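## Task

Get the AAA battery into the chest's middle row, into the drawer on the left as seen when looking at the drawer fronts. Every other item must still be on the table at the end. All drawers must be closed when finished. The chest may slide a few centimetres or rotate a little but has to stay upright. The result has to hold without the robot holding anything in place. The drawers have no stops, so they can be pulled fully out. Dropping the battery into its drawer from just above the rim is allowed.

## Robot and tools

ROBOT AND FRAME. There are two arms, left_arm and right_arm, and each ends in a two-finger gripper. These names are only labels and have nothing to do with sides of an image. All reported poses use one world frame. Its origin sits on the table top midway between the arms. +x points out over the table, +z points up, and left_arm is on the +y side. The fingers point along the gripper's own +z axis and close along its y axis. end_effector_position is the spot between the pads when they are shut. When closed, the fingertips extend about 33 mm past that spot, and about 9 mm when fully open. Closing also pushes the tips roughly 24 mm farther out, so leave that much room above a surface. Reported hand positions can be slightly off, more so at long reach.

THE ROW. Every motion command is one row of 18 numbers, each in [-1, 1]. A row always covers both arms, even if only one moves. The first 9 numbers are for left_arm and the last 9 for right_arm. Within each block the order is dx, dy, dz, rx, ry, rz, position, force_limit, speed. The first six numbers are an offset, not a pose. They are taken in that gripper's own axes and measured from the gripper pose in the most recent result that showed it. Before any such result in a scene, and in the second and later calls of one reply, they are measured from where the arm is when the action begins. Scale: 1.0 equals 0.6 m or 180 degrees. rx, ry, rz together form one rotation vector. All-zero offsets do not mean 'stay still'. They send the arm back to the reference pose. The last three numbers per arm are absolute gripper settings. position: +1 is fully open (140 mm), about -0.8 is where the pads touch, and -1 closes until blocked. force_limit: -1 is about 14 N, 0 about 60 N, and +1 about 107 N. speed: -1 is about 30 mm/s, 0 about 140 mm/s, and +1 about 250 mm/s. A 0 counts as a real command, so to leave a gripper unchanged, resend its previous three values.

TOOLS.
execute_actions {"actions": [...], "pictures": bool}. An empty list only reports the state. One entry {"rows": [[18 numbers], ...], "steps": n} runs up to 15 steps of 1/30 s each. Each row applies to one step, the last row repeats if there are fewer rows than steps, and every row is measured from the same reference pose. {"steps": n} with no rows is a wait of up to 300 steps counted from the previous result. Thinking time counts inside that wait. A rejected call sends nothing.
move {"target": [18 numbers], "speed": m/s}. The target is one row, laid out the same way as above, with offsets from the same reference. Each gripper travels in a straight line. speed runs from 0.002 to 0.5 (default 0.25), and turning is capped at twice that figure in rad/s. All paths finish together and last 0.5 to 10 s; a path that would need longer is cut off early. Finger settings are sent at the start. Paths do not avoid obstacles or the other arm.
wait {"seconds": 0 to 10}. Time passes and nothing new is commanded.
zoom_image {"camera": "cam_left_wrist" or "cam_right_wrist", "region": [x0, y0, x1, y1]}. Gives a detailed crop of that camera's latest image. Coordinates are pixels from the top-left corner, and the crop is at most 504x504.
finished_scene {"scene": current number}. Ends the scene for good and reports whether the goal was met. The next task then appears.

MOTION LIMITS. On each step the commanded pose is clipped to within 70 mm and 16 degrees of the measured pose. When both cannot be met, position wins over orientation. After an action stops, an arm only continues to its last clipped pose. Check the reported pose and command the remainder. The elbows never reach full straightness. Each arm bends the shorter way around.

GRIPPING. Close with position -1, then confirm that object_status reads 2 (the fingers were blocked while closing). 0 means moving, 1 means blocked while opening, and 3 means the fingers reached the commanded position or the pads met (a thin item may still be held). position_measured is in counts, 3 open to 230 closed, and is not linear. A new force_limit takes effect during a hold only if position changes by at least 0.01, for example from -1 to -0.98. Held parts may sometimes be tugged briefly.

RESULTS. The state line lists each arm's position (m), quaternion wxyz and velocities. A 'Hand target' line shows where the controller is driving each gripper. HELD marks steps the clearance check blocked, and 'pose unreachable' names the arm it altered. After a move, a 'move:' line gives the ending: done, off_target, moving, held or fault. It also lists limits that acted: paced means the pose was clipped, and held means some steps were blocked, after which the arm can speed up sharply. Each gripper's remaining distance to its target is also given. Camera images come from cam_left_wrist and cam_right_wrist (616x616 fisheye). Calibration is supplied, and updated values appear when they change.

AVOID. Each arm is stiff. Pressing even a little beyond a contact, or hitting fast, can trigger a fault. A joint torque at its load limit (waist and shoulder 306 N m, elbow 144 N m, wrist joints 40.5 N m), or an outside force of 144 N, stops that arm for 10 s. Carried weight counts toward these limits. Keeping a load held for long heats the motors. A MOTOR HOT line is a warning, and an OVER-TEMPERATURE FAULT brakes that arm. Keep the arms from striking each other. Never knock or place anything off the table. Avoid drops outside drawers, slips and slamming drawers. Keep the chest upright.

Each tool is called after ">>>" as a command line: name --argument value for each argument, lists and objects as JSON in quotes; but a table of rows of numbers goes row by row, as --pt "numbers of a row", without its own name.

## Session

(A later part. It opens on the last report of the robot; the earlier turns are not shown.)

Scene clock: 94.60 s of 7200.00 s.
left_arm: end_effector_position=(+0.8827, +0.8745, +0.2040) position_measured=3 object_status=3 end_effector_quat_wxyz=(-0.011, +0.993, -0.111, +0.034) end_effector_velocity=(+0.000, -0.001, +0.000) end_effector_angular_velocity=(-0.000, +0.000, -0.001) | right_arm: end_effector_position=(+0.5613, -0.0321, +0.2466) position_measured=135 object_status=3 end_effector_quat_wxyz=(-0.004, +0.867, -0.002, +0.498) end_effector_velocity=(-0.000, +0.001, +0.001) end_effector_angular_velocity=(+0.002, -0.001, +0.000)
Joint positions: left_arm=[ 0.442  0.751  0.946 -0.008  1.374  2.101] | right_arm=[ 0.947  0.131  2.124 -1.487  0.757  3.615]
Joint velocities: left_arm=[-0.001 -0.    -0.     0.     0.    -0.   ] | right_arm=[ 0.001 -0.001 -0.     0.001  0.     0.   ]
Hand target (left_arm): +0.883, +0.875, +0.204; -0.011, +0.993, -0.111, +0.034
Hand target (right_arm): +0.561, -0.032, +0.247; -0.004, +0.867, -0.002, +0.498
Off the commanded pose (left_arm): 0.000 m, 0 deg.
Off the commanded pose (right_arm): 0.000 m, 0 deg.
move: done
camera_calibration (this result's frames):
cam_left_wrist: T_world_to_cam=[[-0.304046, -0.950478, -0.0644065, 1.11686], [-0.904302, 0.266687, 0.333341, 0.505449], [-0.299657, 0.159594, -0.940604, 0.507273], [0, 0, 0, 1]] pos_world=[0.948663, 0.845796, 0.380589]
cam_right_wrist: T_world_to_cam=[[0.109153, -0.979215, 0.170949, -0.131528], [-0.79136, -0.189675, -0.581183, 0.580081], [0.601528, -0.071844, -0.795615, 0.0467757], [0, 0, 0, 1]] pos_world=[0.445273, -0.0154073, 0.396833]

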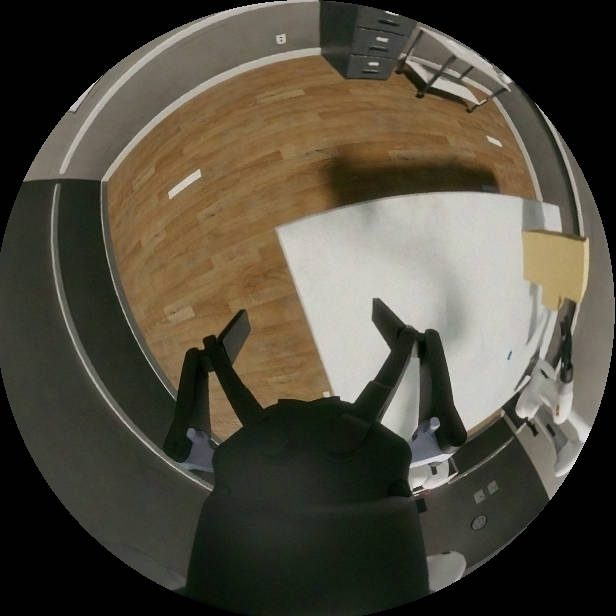

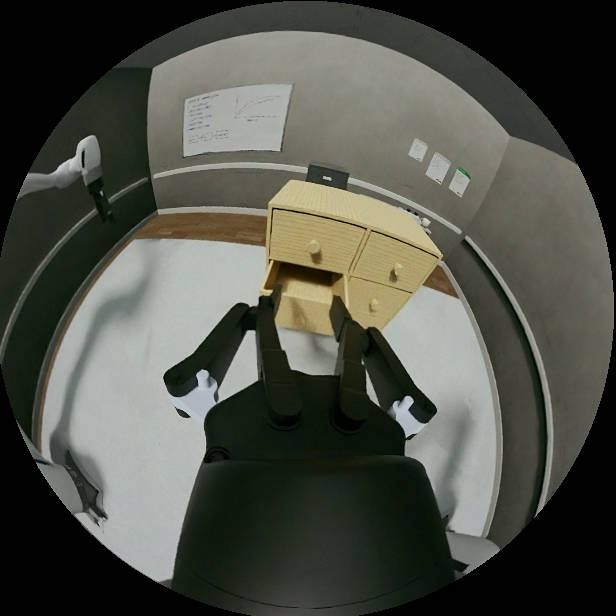

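>>> move --target '[0,0,0,0,0,0,1,0,0, -0.148,0,0.054,0,0,0,-0.3,0,0]' --speed 0.15

>>> move --target '[0,0,0,0,0,0,1,0,0, 0.032,0,0.055,0,0,0,-0.3,0,0]' --speed 0.06

>>> move --target '[0,0,0,0,0,0,1,0,0, 0,0,0,0,0,0,-1,0,0]'

>>> move --target '[0,0,0,0,0,0,1,0,0, 0.029,0,0.041,0,0,0,-1,0,0]' --speed 0.02

Scene clock: 98.67 s of 7200.00 s.
left_arm: end_effector_position=(+0.8827, +0.8745, +0.2040) position_measured=3 object_status=3 end_effector_quat_wxyz=(-0.011, +0.993, -0.111, +0.034) end_effector_velocity=(-0.000, -0.000, +0.000) end_effector_angular_velocity=(-0.000, +0.000, +0.000) | right_arm: end_effector_position=(+0.5444, -0.0310, +0.1536) position_measured=167 object_status=3 end_effector_quat_wxyz=(-0.004, +0.867, -0.002, +0.498) end_effector_velocity=(+0.000, -0.001, -0.001) end_effector_angular_velocity=(-0.001, +0.000, -0.000)
Joint positions: left_arm=[ 0.442  0.751  0.946 -0.008  1.374  2.101] | right_arm=[ 0.975  0.247  2.208 -1.677  0.778  3.905]
Joint velocities: left_arm=[ 0. -0.  0. -0.  0.  0.] | right_arm=[-0.001  0.001  0.001 -0.001  0.     0.001]
Hand target (left_arm): +0.883, +0.875, +0.204; -0.011, +0.993, -0.111, +0.034
Hand target (right_arm): +0.544, -0.031, +0.153; -0.004, +0.867, -0.002, +0.498
Off the commanded pose (left_arm): 0.000 m, 0 deg.
Off the commanded pose (right_arm): 0.000 m, 0 deg.
After step 90, 0.13 s passed at rest.
move: done
camera_calibration (this result's frames):
cam_left_wrist: T_world_to_cam=[[-0.304046, -0.950478, -0.0644065, 1.11686], [-0.904302, 0.266687, 0.333341, 0.505449], [-0.299657, 0.159594, -0.940604, 0.507273], [0, 0, 0, 1]] pos_world=[0.948663, 0.845796, 0.380589]
cam_right_wrist: T_world_to_cam=[[0.109427, -0.97924, 0.170629, -0.112849], [-0.791331, -0.189703, -0.581212, 0.512823], [0.601515, -0.0714238, -0.795662, -0.0169931], [0, 0, 0, 1]] pos_world=[0.428383, -0.0144354, 0.303794]

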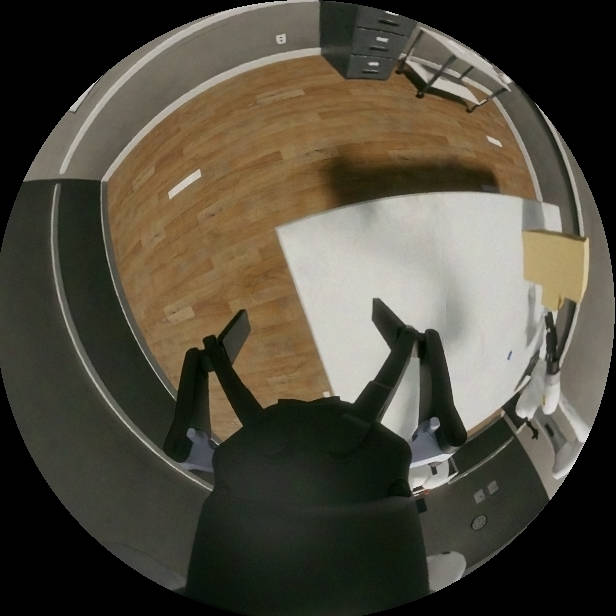

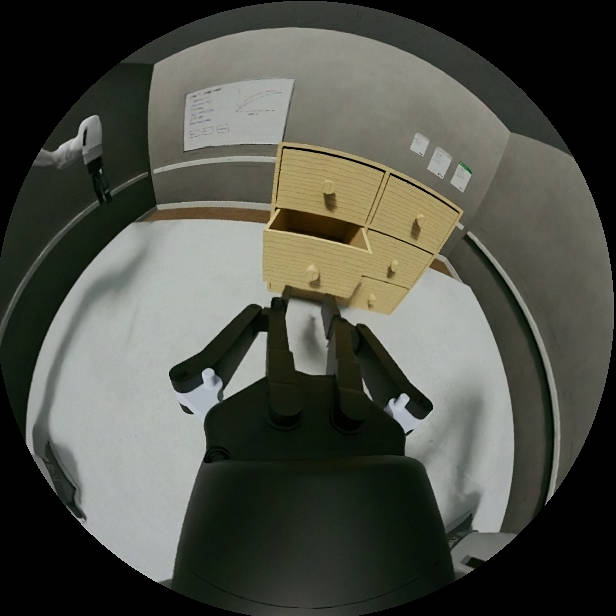

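Scene clock: 99.57 s of 7200.00 s.
left_arm: end_effector_position=(+0.8827, +0.8745, +0.2040) position_measured=3 object_status=3 end_effector_quat_wxyz=(-0.011, +0.993, -0.111, +0.034) end_effector_velocity=(-0.001, +0.000, -0.000) end_effector_angular_velocity=(-0.000, +0.001, +0.000) | right_arm: end_effector_position=(+0.5826, -0.0310, +0.1535) position_measured=167 object_status=3 end_effector_quat_wxyz=(-0.004, +0.867, -0.002, +0.498) end_effector_velocity=(-0.000, +0.001, -0.001) end_effector_angular_velocity=(-0.001, +0.001, +0.001)
Joint positions: left_arm=[ 0.442  0.751  0.946 -0.008  1.374  2.101] | right_arm=[ 0.916  0.274  2.17  -1.715  0.74   3.895]
Joint velocities: left_arm=[ 0.    -0.     0.001  0.     0.001  0.   ] | right_arm=[ 0.     0.002 -0.001 -0.    -0.001 -0.   ]
Hand target (left_arm): +0.883, +0.875, +0.204; -0.011, +0.993, -0.111, +0.034
Hand target (right_arm): +0.583, -0.031, +0.153; -0.004, +0.867, -0.002, +0.498
Off the commanded pose (left_arm): 0.000 m, 0 deg.
Off the commanded pose (right_arm): 0.000 m, 0 deg.
move: done
camera_calibration (this result's frames):
cam_left_wrist: T_world_to_cam=[[-0.304046, -0.950478, -0.0644066, 1.11686], [-0.904302, 0.266687, 0.333341, 0.505449], [-0.299656, 0.159594, -0.940604, 0.507273], [0, 0, 0, 1]] pos_world=[0.948663, 0.845796, 0.380589]
cam_right_wrist: T_world_to_cam=[[0.109421, -0.979215, 0.170778, -0.117074], [-0.791288, -0.189792, -0.581243, 0.542957], [0.601574, -0.0715344, -0.795608, -0.0400893], [0, 0, 0, 1]] pos_world=[0.466563, -0.0144596, 0.303688]

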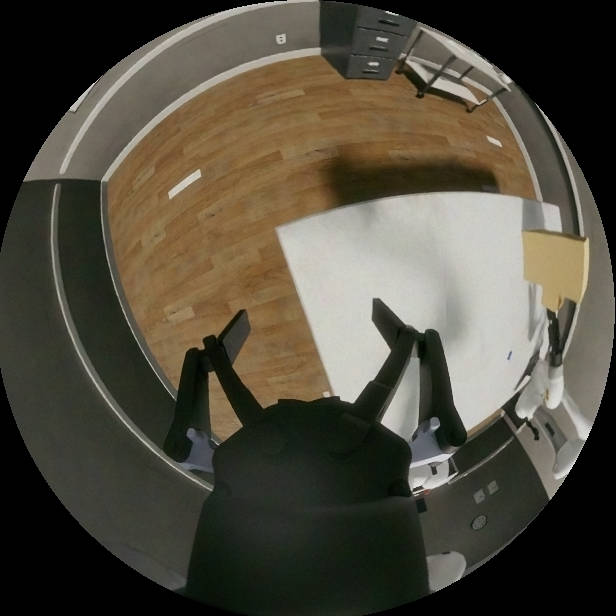

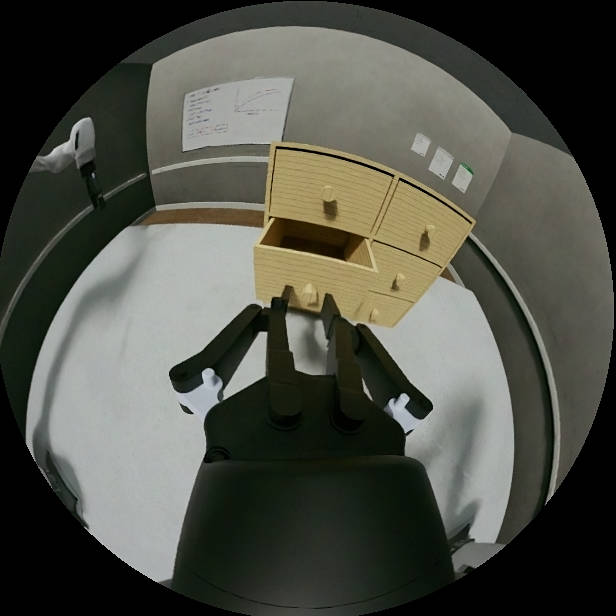

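Scene clock: 100.07 s of 7200.00 s.
left_arm: end_effector_position=(+0.8827, +0.8745, +0.2040) position_measured=3 object_status=3 end_effector_quat_wxyz=(-0.011, +0.993, -0.111, +0.034) end_effector_velocity=(+0.001, -0.001, -0.000) end_effector_angular_velocity=(-0.000, -0.000, -0.001) | right_arm: end_effector_position=(+0.5826, -0.0310, +0.1535) position_measured=212 object_status=2 end_effector_quat_wxyz=(-0.004, +0.867, -0.002, +0.498) end_effector_velocity=(+0.000, +0.000, -0.001) end_effector_angular_velocity=(-0.001, +0.000, -0.000)
Joint positions: left_arm=[ 0.442  0.751  0.946 -0.008  1.374  2.101] | right_arm=[ 0.916  0.274  2.17  -1.715  0.74   3.895]
Joint velocities: left_arm=[-0.001  0.    -0.    -0.    -0.    -0.   ] | right_arm=[-0.     0.001 -0.001 -0.    -0.    -0.   ]
Hand target (left_arm): +0.883, +0.875, +0.204; -0.011, +0.993, -0.111, +0.034
Hand target (right_arm): +0.583, -0.031, +0.153; -0.004, +0.867, -0.002, +0.498
Off the commanded pose (left_arm): 0.000 m, 0 deg.
Off the commanded pose (right_arm): 0.000 m, 0 deg.
move: done
camera_calibration (this result's frames):
cam_left_wrist: T_world_to_cam=[[-0.304046, -0.950478, -0.0644066, 1.11686], [-0.904302, 0.266687, 0.333341, 0.505449], [-0.299656, 0.159594, -0.940604, 0.507273], [0, 0, 0, 1]] pos_world=[0.948663, 0.845796, 0.380589]
cam_right_wrist: T_world_to_cam=[[0.109465, -0.97921, 0.170778, -0.117085], [-0.791275, -0.189828, -0.581248, 0.542959], [0.601582, -0.0715057, -0.795604, -0.0400908], [0, 0, 0, 1]] pos_world=[0.466565, -0.0144488, 0.303693]

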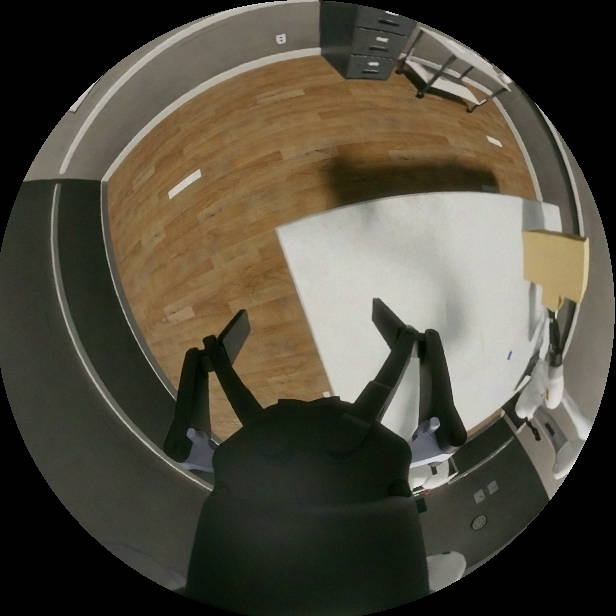

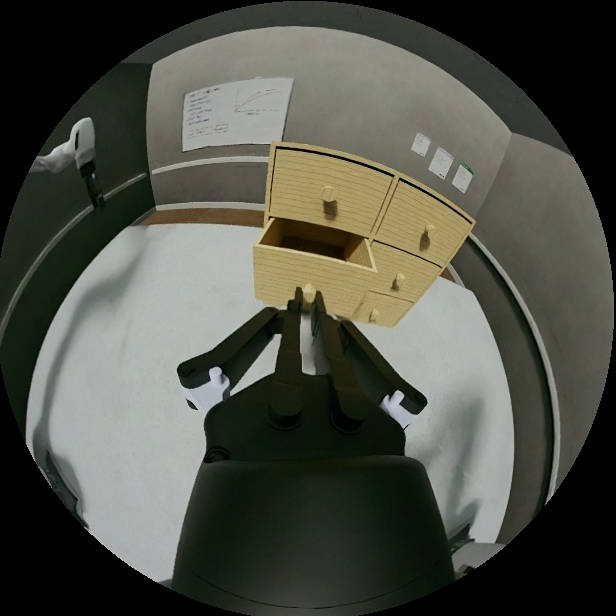

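Scene clock: 101.80 s of 7200.00 s.
left_arm: end_effector_position=(+0.8827, +0.8745, +0.2040) position_measured=3 object_status=3 end_effector_quat_wxyz=(-0.011, +0.993, -0.111, +0.034) end_effector_velocity=(-0.000, +0.001, +0.000) end_effector_angular_velocity=(+0.000, -0.001, +0.001) | right_arm: end_effector_position=(+0.6127, -0.0311, +0.1561) position_measured=212 object_status=2 end_effector_quat_wxyz=(-0.004, +0.867, -0.002, +0.498) end_effector_velocity=(-0.001, -0.001, -0.001) end_effector_angular_velocity=(-0.001, +0.002, +0.001)
Joint positions: left_arm=[ 0.442  0.751  0.946 -0.008  1.374  2.101] | right_arm=[ 0.873  0.293  2.135 -1.734  0.71   3.878]
Joint velocities: left_arm=[ 0.001 -0.     0.    -0.    -0.001  0.   ] | right_arm=[ 0.    -0.     0.003 -0.    -0.001  0.   ]
Hand target (left_arm): +0.883, +0.875, +0.204; -0.011, +0.993, -0.111, +0.034
Hand target (right_arm): +0.613, -0.031, +0.156; -0.004, +0.867, -0.002, +0.498
Off the commanded pose (left_arm): 0.000 m, 0 deg.
Off the commanded pose (right_arm): 0.000 m, 0 deg.
move: done
camera_calibration (this result's frames):
cam_left_wrist: T_world_to_cam=[[-0.304046, -0.950478, -0.0644065, 1.11686], [-0.904302, 0.266687, 0.333341, 0.50545], [-0.299656, 0.159594, -0.940604, 0.507273], [0, 0, 0, 1]] pos_world=[0.948663, 0.845796, 0.380589]
cam_right_wrist: T_world_to_cam=[[0.109435, -0.979193, 0.170894, -0.120881], [-0.791251, -0.189875, -0.581265, 0.568206], [0.601619, -0.0716095, -0.795567, -0.0561303], [0, 0, 0, 1]] pos_world=[0.496592, -0.0144965, 0.30628]

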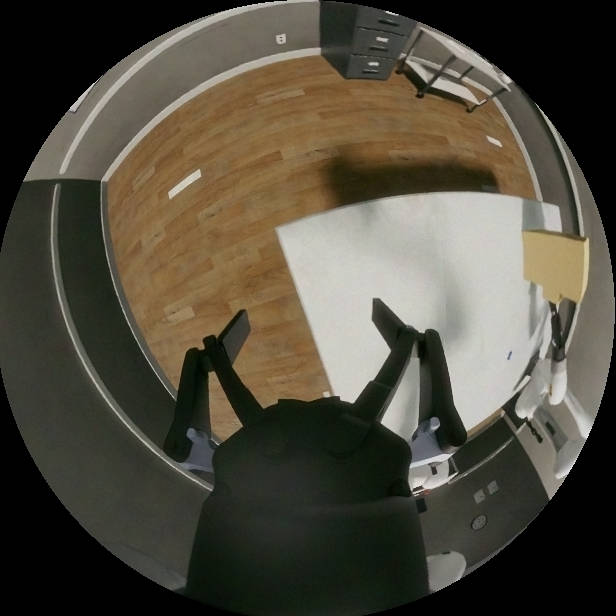

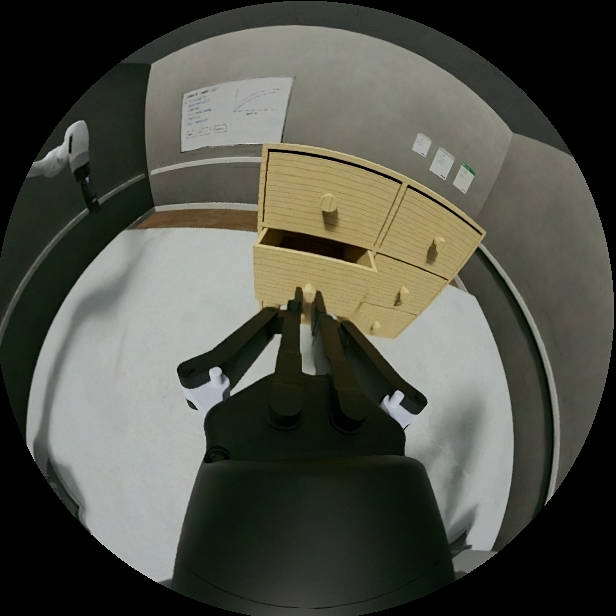

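Sliding in. Continue to ~.659.

>>> move --target '[0,0,0,0,0,0,1,0,0, 0.038,0,0.067,0,0,0,-1,0,0]' --speed 0.03

>>> zoom_image --camera "cam_right_wrist" --region '[200,130,460,350]'

Scene clock: 105.80 s of 7200.00 s.
left_arm: end_effector_position=(+0.8827, +0.8745, +0.2040) position_measured=3 object_status=3 end_effector_quat_wxyz=(-0.011, +0.993, -0.111, +0.034) end_effector_velocity=(+0.001, -0.002, -0.000) end_effector_angular_velocity=(+0.000, -0.001, -0.002) | right_arm: end_effector_position=(+0.6588, -0.0311, +0.1554) position_measured=212 object_status=2 end_effector_quat_wxyz=(-0.004, +0.867, -0.002, +0.498) end_effector_velocity=(-0.000, -0.001, -0.001) end_effector_angular_velocity=(-0.001, +0.001, -0.000)
Joint positions: left_arm=[ 0.442  0.751  0.946 -0.008  1.374  2.101] | right_arm=[ 0.813  0.33   2.08  -1.767  0.668  3.861]
Joint velocities: left_arm=[-0.002  0.     0.     0.    -0.001  0.   ] | right_arm=[-0.     0.     0.001 -0.     0.    -0.   ]
Hand target (left_arm): +0.883, +0.875, +0.204; -0.011, +0.993, -0.111, +0.034
Hand target (right_arm): +0.659, -0.031, +0.155; -0.004, +0.867, -0.002, +0.498
Off the commanded pose (left_arm): 0.000 m, 0 deg.
Off the commanded pose (right_arm): 0.000 m, 0 deg.
move: done
camera_calibration (this result's frames):
cam_left_wrist: T_world_to_cam=[[-0.304046, -0.950478, -0.0644066, 1.11686], [-0.904302, 0.266687, 0.333341, 0.50545], [-0.299656, 0.159594, -0.940604, 0.507273], [0, 0, 0, 1]] pos_world=[0.948663, 0.845796, 0.380589]
cam_right_wrist: T_world_to_cam=[[0.109486, -0.979158, 0.17106, -0.125912], [-0.791262, -0.190013, -0.581205, 0.60434], [0.601595, -0.0717193, -0.795575, -0.0844463], [0, 0, 0, 1]] pos_world=[0.542779, -0.0145117, 0.3056]

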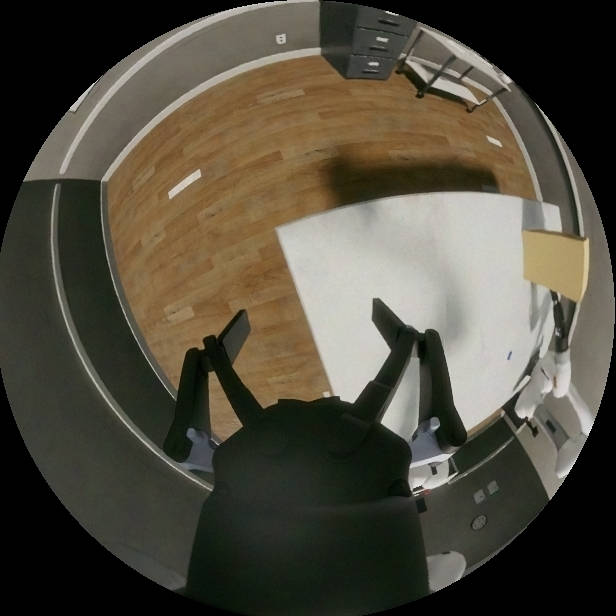

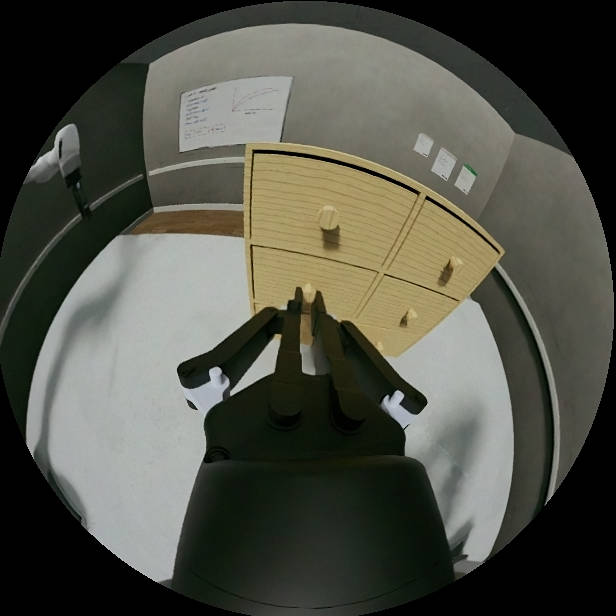

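Region (200, 130, 460, 350) of cam_right_wrist's 616x616 image, scaled by 1.938, with more detail than that image has; it fills the top 426 rows of this view, and the rest is white.

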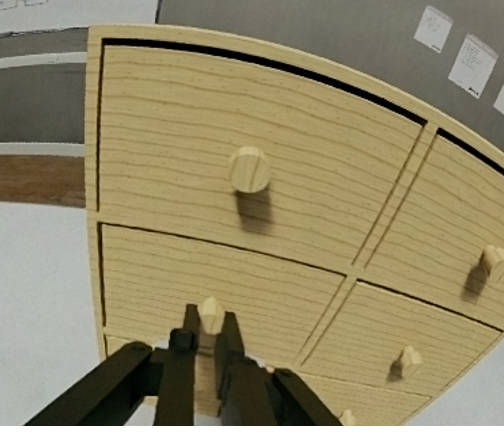

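Push 3 mm more, release, retreat.

>>> move --target '[0,0,0,0,0,0,1,0,0, 0.002,0,0.005,0,0,0,-1,0,0]' --speed 0.01

>>> move --target '[0,0,0,0,0,0,1,0,0, 0,0,0,0,0,0,-0.3,0,0]'

>>> move --target '[0,0,0,0,0,0,1,0,0, -0.1,0,-0.2,0,0,0,-0.3,0,0]'

>>> zoom_image --camera "cam_right_wrist" --region '[180,130,460,350]'

Scene clock: 109.87 s of 7200.00 s.
left_arm: end_effector_position=(+0.8827, +0.8745, +0.2040) position_measured=3 object_status=3 end_effector_quat_wxyz=(-0.011, +0.993, -0.111, +0.034) end_effector_velocity=(-0.000, +0.000, +0.000) end_effector_angular_velocity=(-0.000, +0.000, +0.000) | right_arm: end_effector_position=(+0.6620, -0.0311, +0.1549) position_measured=212 object_status=2 end_effector_quat_wxyz=(-0.004, +0.867, -0.002, +0.498) end_effector_velocity=(-0.000, -0.000, -0.000) end_effector_angular_velocity=(-0.000, +0.000, -0.000)
Joint positions: left_arm=[ 0.442  0.751  0.946 -0.008  1.374  2.101] | right_arm=[ 0.809  0.334  2.076 -1.77   0.665  3.861]
Joint velocities: left_arm=[ 0. -0. -0. -0.  0.  0.] | right_arm=[-0.    -0.     0.001 -0.    -0.     0.   ]
Hand target (left_arm): +0.883, +0.875, +0.204; -0.011, +0.993, -0.111, +0.034
Hand target (right_arm): +0.662, -0.031, +0.155; -0.004, +0.867, -0.002, +0.498
Off the commanded pose (left_arm): 0.000 m, 0 deg.
Off the commanded pose (right_arm): 0.000 m, 0 deg.
After step 90, 0.37 s passed at rest.
move: done
camera_calibration (this result's frames):
cam_left_wrist: T_world_to_cam=[[-0.304046, -0.950478, -0.0644066, 1.11686], [-0.904302, 0.266687, 0.333341, 0.505449], [-0.299657, 0.159594, -0.940604, 0.507273], [0, 0, 0, 1]] pos_world=[0.948663, 0.845796, 0.380589]
cam_right_wrist: T_world_to_cam=[[0.109505, -0.979148, 0.171109, -0.1262], [-0.791256, -0.190058, -0.581199, 0.606582], [0.6016, -0.0717469, -0.795569, -0.0867552], [0, 0, 0, 1]] pos_world=[0.545973, -0.0145074, 0.305119]

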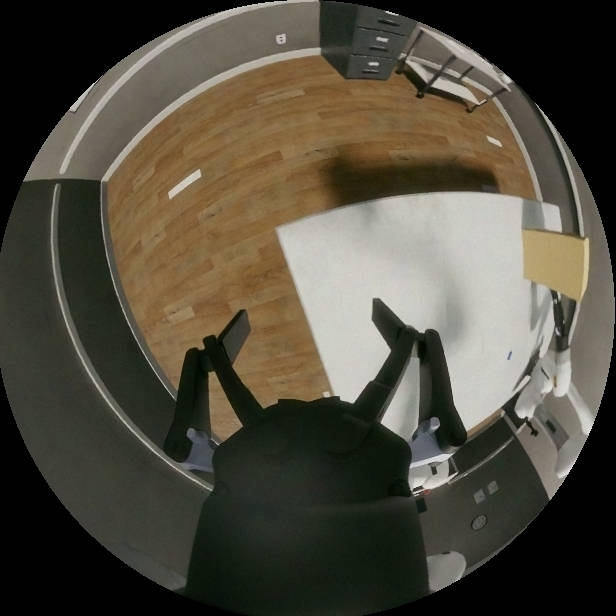

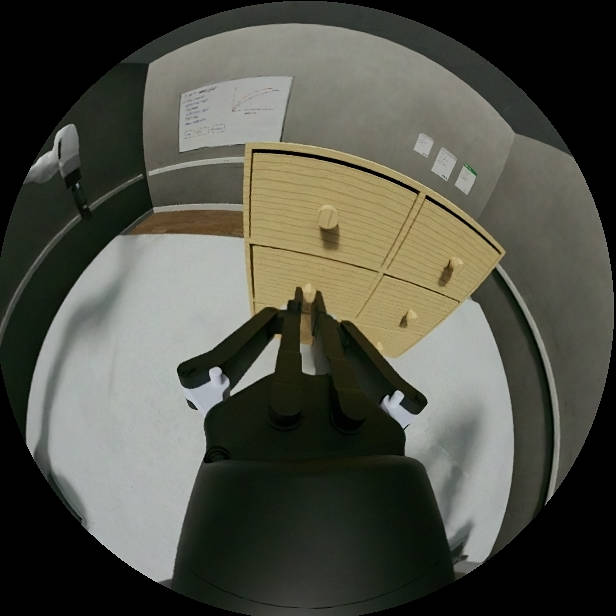

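Scene clock: 110.37 s of 7200.00 s.
left_arm: end_effector_position=(+0.8827, +0.8745, +0.2040) position_measured=3 object_status=3 end_effector_quat_wxyz=(-0.011, +0.993, -0.111, +0.034) end_effector_velocity=(-0.000, +0.001, +0.000) end_effector_angular_velocity=(+0.000, -0.000, +0.001) | right_arm: end_effector_position=(+0.6621, -0.0311, +0.1550) position_measured=167 object_status=3 end_effector_quat_wxyz=(-0.004, +0.867, -0.002, +0.498) end_effector_velocity=(-0.000, +0.000, +0.001) end_effector_angular_velocity=(+0.001, -0.000, +0.001)
Joint positions: left_arm=[ 0.442  0.751  0.946 -0.008  1.374  2.101] | right_arm=[ 0.809  0.334  2.076 -1.77   0.665  3.861]
Joint velocities: left_arm=[ 0.001 -0.    -0.     0.    -0.    -0.   ] | right_arm=[ 0.    -0.001  0.    -0.    -0.001 -0.   ]
Hand target (left_arm): +0.883, +0.875, +0.204; -0.011, +0.993, -0.111, +0.034
Hand target (right_arm): +0.662, -0.031, +0.155; -0.004, +0.867, -0.002, +0.498
Off the commanded pose (left_arm): 0.000 m, 0 deg.
Off the commanded pose (right_arm): 0.000 m, 0 deg.
move: done
camera_calibration (this result's frames):
cam_left_wrist: T_world_to_cam=[[-0.304046, -0.950478, -0.0644066, 1.11686], [-0.904302, 0.266687, 0.333341, 0.505449], [-0.299657, 0.159594, -0.940604, 0.507273], [0, 0, 0, 1]] pos_world=[0.948663, 0.845796, 0.380589]
cam_right_wrist: T_world_to_cam=[[0.109474, -0.979159, 0.171062, -0.126176], [-0.791169, -0.190016, -0.581331, 0.606691], [0.601721, -0.0716981, -0.795482, -0.0868262], [0, 0, 0, 1]] pos_world=[0.546053, -0.0144905, 0.305204]

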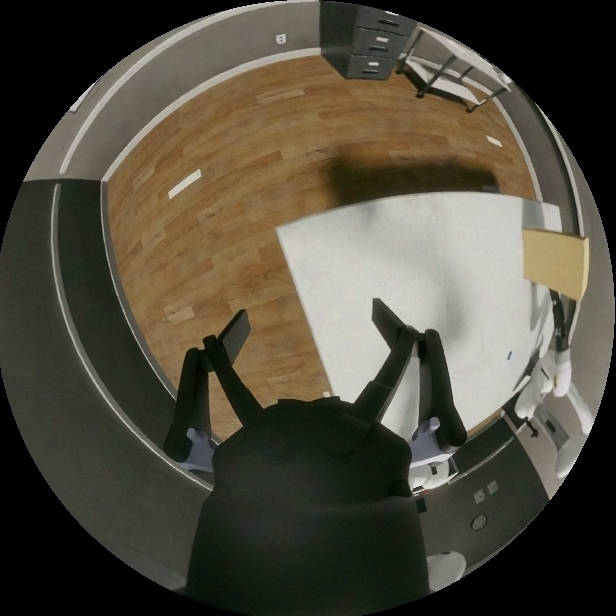

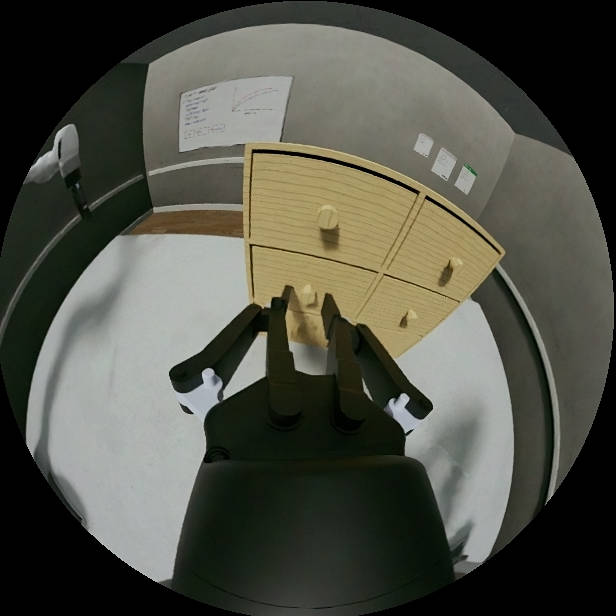

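Scene clock: 111.30 s of 7200.00 s.
left_arm: end_effector_position=(+0.8827, +0.8745, +0.2040) position_measured=3 object_status=3 end_effector_quat_wxyz=(-0.011, +0.993, -0.111, +0.034) end_effector_velocity=(-0.000, +0.000, +0.000) end_effector_angular_velocity=(-0.000, -0.000, +0.001) | right_arm: end_effector_position=(+0.5282, -0.0311, +0.1638) position_measured=167 object_status=3 end_effector_quat_wxyz=(-0.004, +0.867, -0.002, +0.498) end_effector_velocity=(-0.000, -0.001, -0.000) end_effector_angular_velocity=(-0.001, +0.000, -0.000)
Joint positions: left_arm=[ 0.442  0.751  0.946 -0.008  1.374  2.101] | right_arm=[ 1.001  0.221  2.217 -1.637  0.794  3.878]
Joint velocities: left_arm=[ 0.001 -0.    -0.    -0.    -0.     0.   ] | right_arm=[-0.    -0.001  0.001  0.     0.    -0.001]
Hand target (left_arm): +0.883, +0.875, +0.204; -0.011, +0.993, -0.111, +0.034
Hand target (right_arm): +0.528, -0.031, +0.164; -0.004, +0.867, -0.002, +0.498
Off the commanded pose (left_arm): 0.000 m, 0 deg.
Off the commanded pose (right_arm): 0.000 m, 0 deg.
move: done
camera_calibration (this result's frames):
cam_left_wrist: T_world_to_cam=[[-0.304046, -0.950478, -0.0644065, 1.11686], [-0.904302, 0.266687, 0.333341, 0.505449], [-0.299657, 0.159594, -0.940604, 0.507273], [0, 0, 0, 1]] pos_world=[0.948663, 0.845796, 0.380589]
cam_right_wrist: T_world_to_cam=[[0.109474, -0.979238, 0.170612, -0.112917], [-0.791335, -0.189729, -0.581198, 0.505908], [0.601502, -0.0713849, -0.795676, 0.000897533], [0, 0, 0, 1]] pos_world=[0.412165, -0.0145228, 0.314012]

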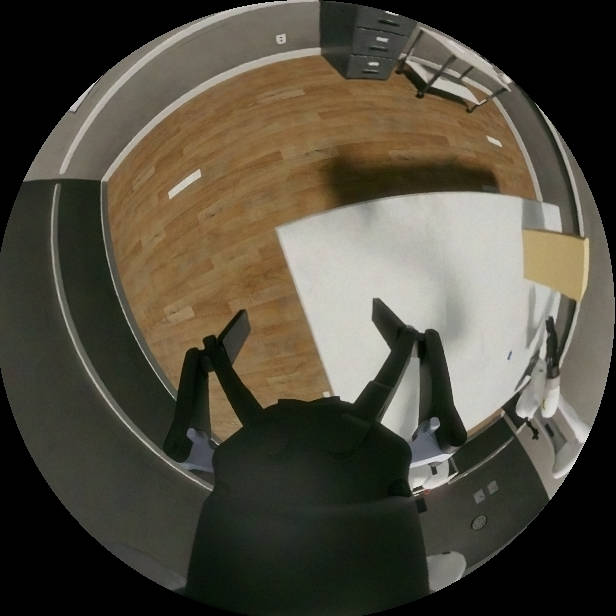

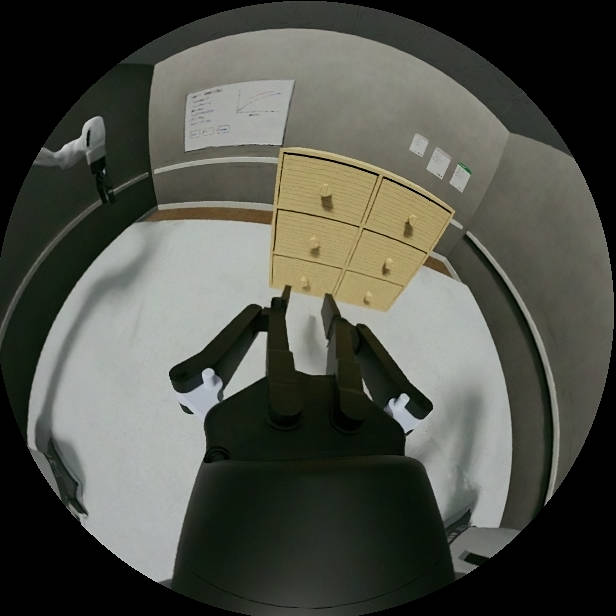

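Region (180, 130, 460, 350) of cam_right_wrist's 616x616 image, scaled by 1.800, with more detail than that image has; it fills the top 396 rows of this view, and the rest is white.

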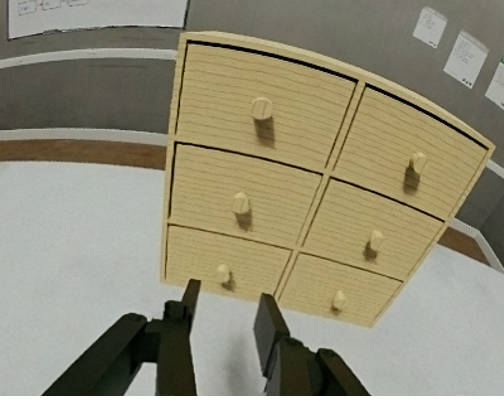

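>>> finished_scene --scene 2

The scene is finished: the task was done.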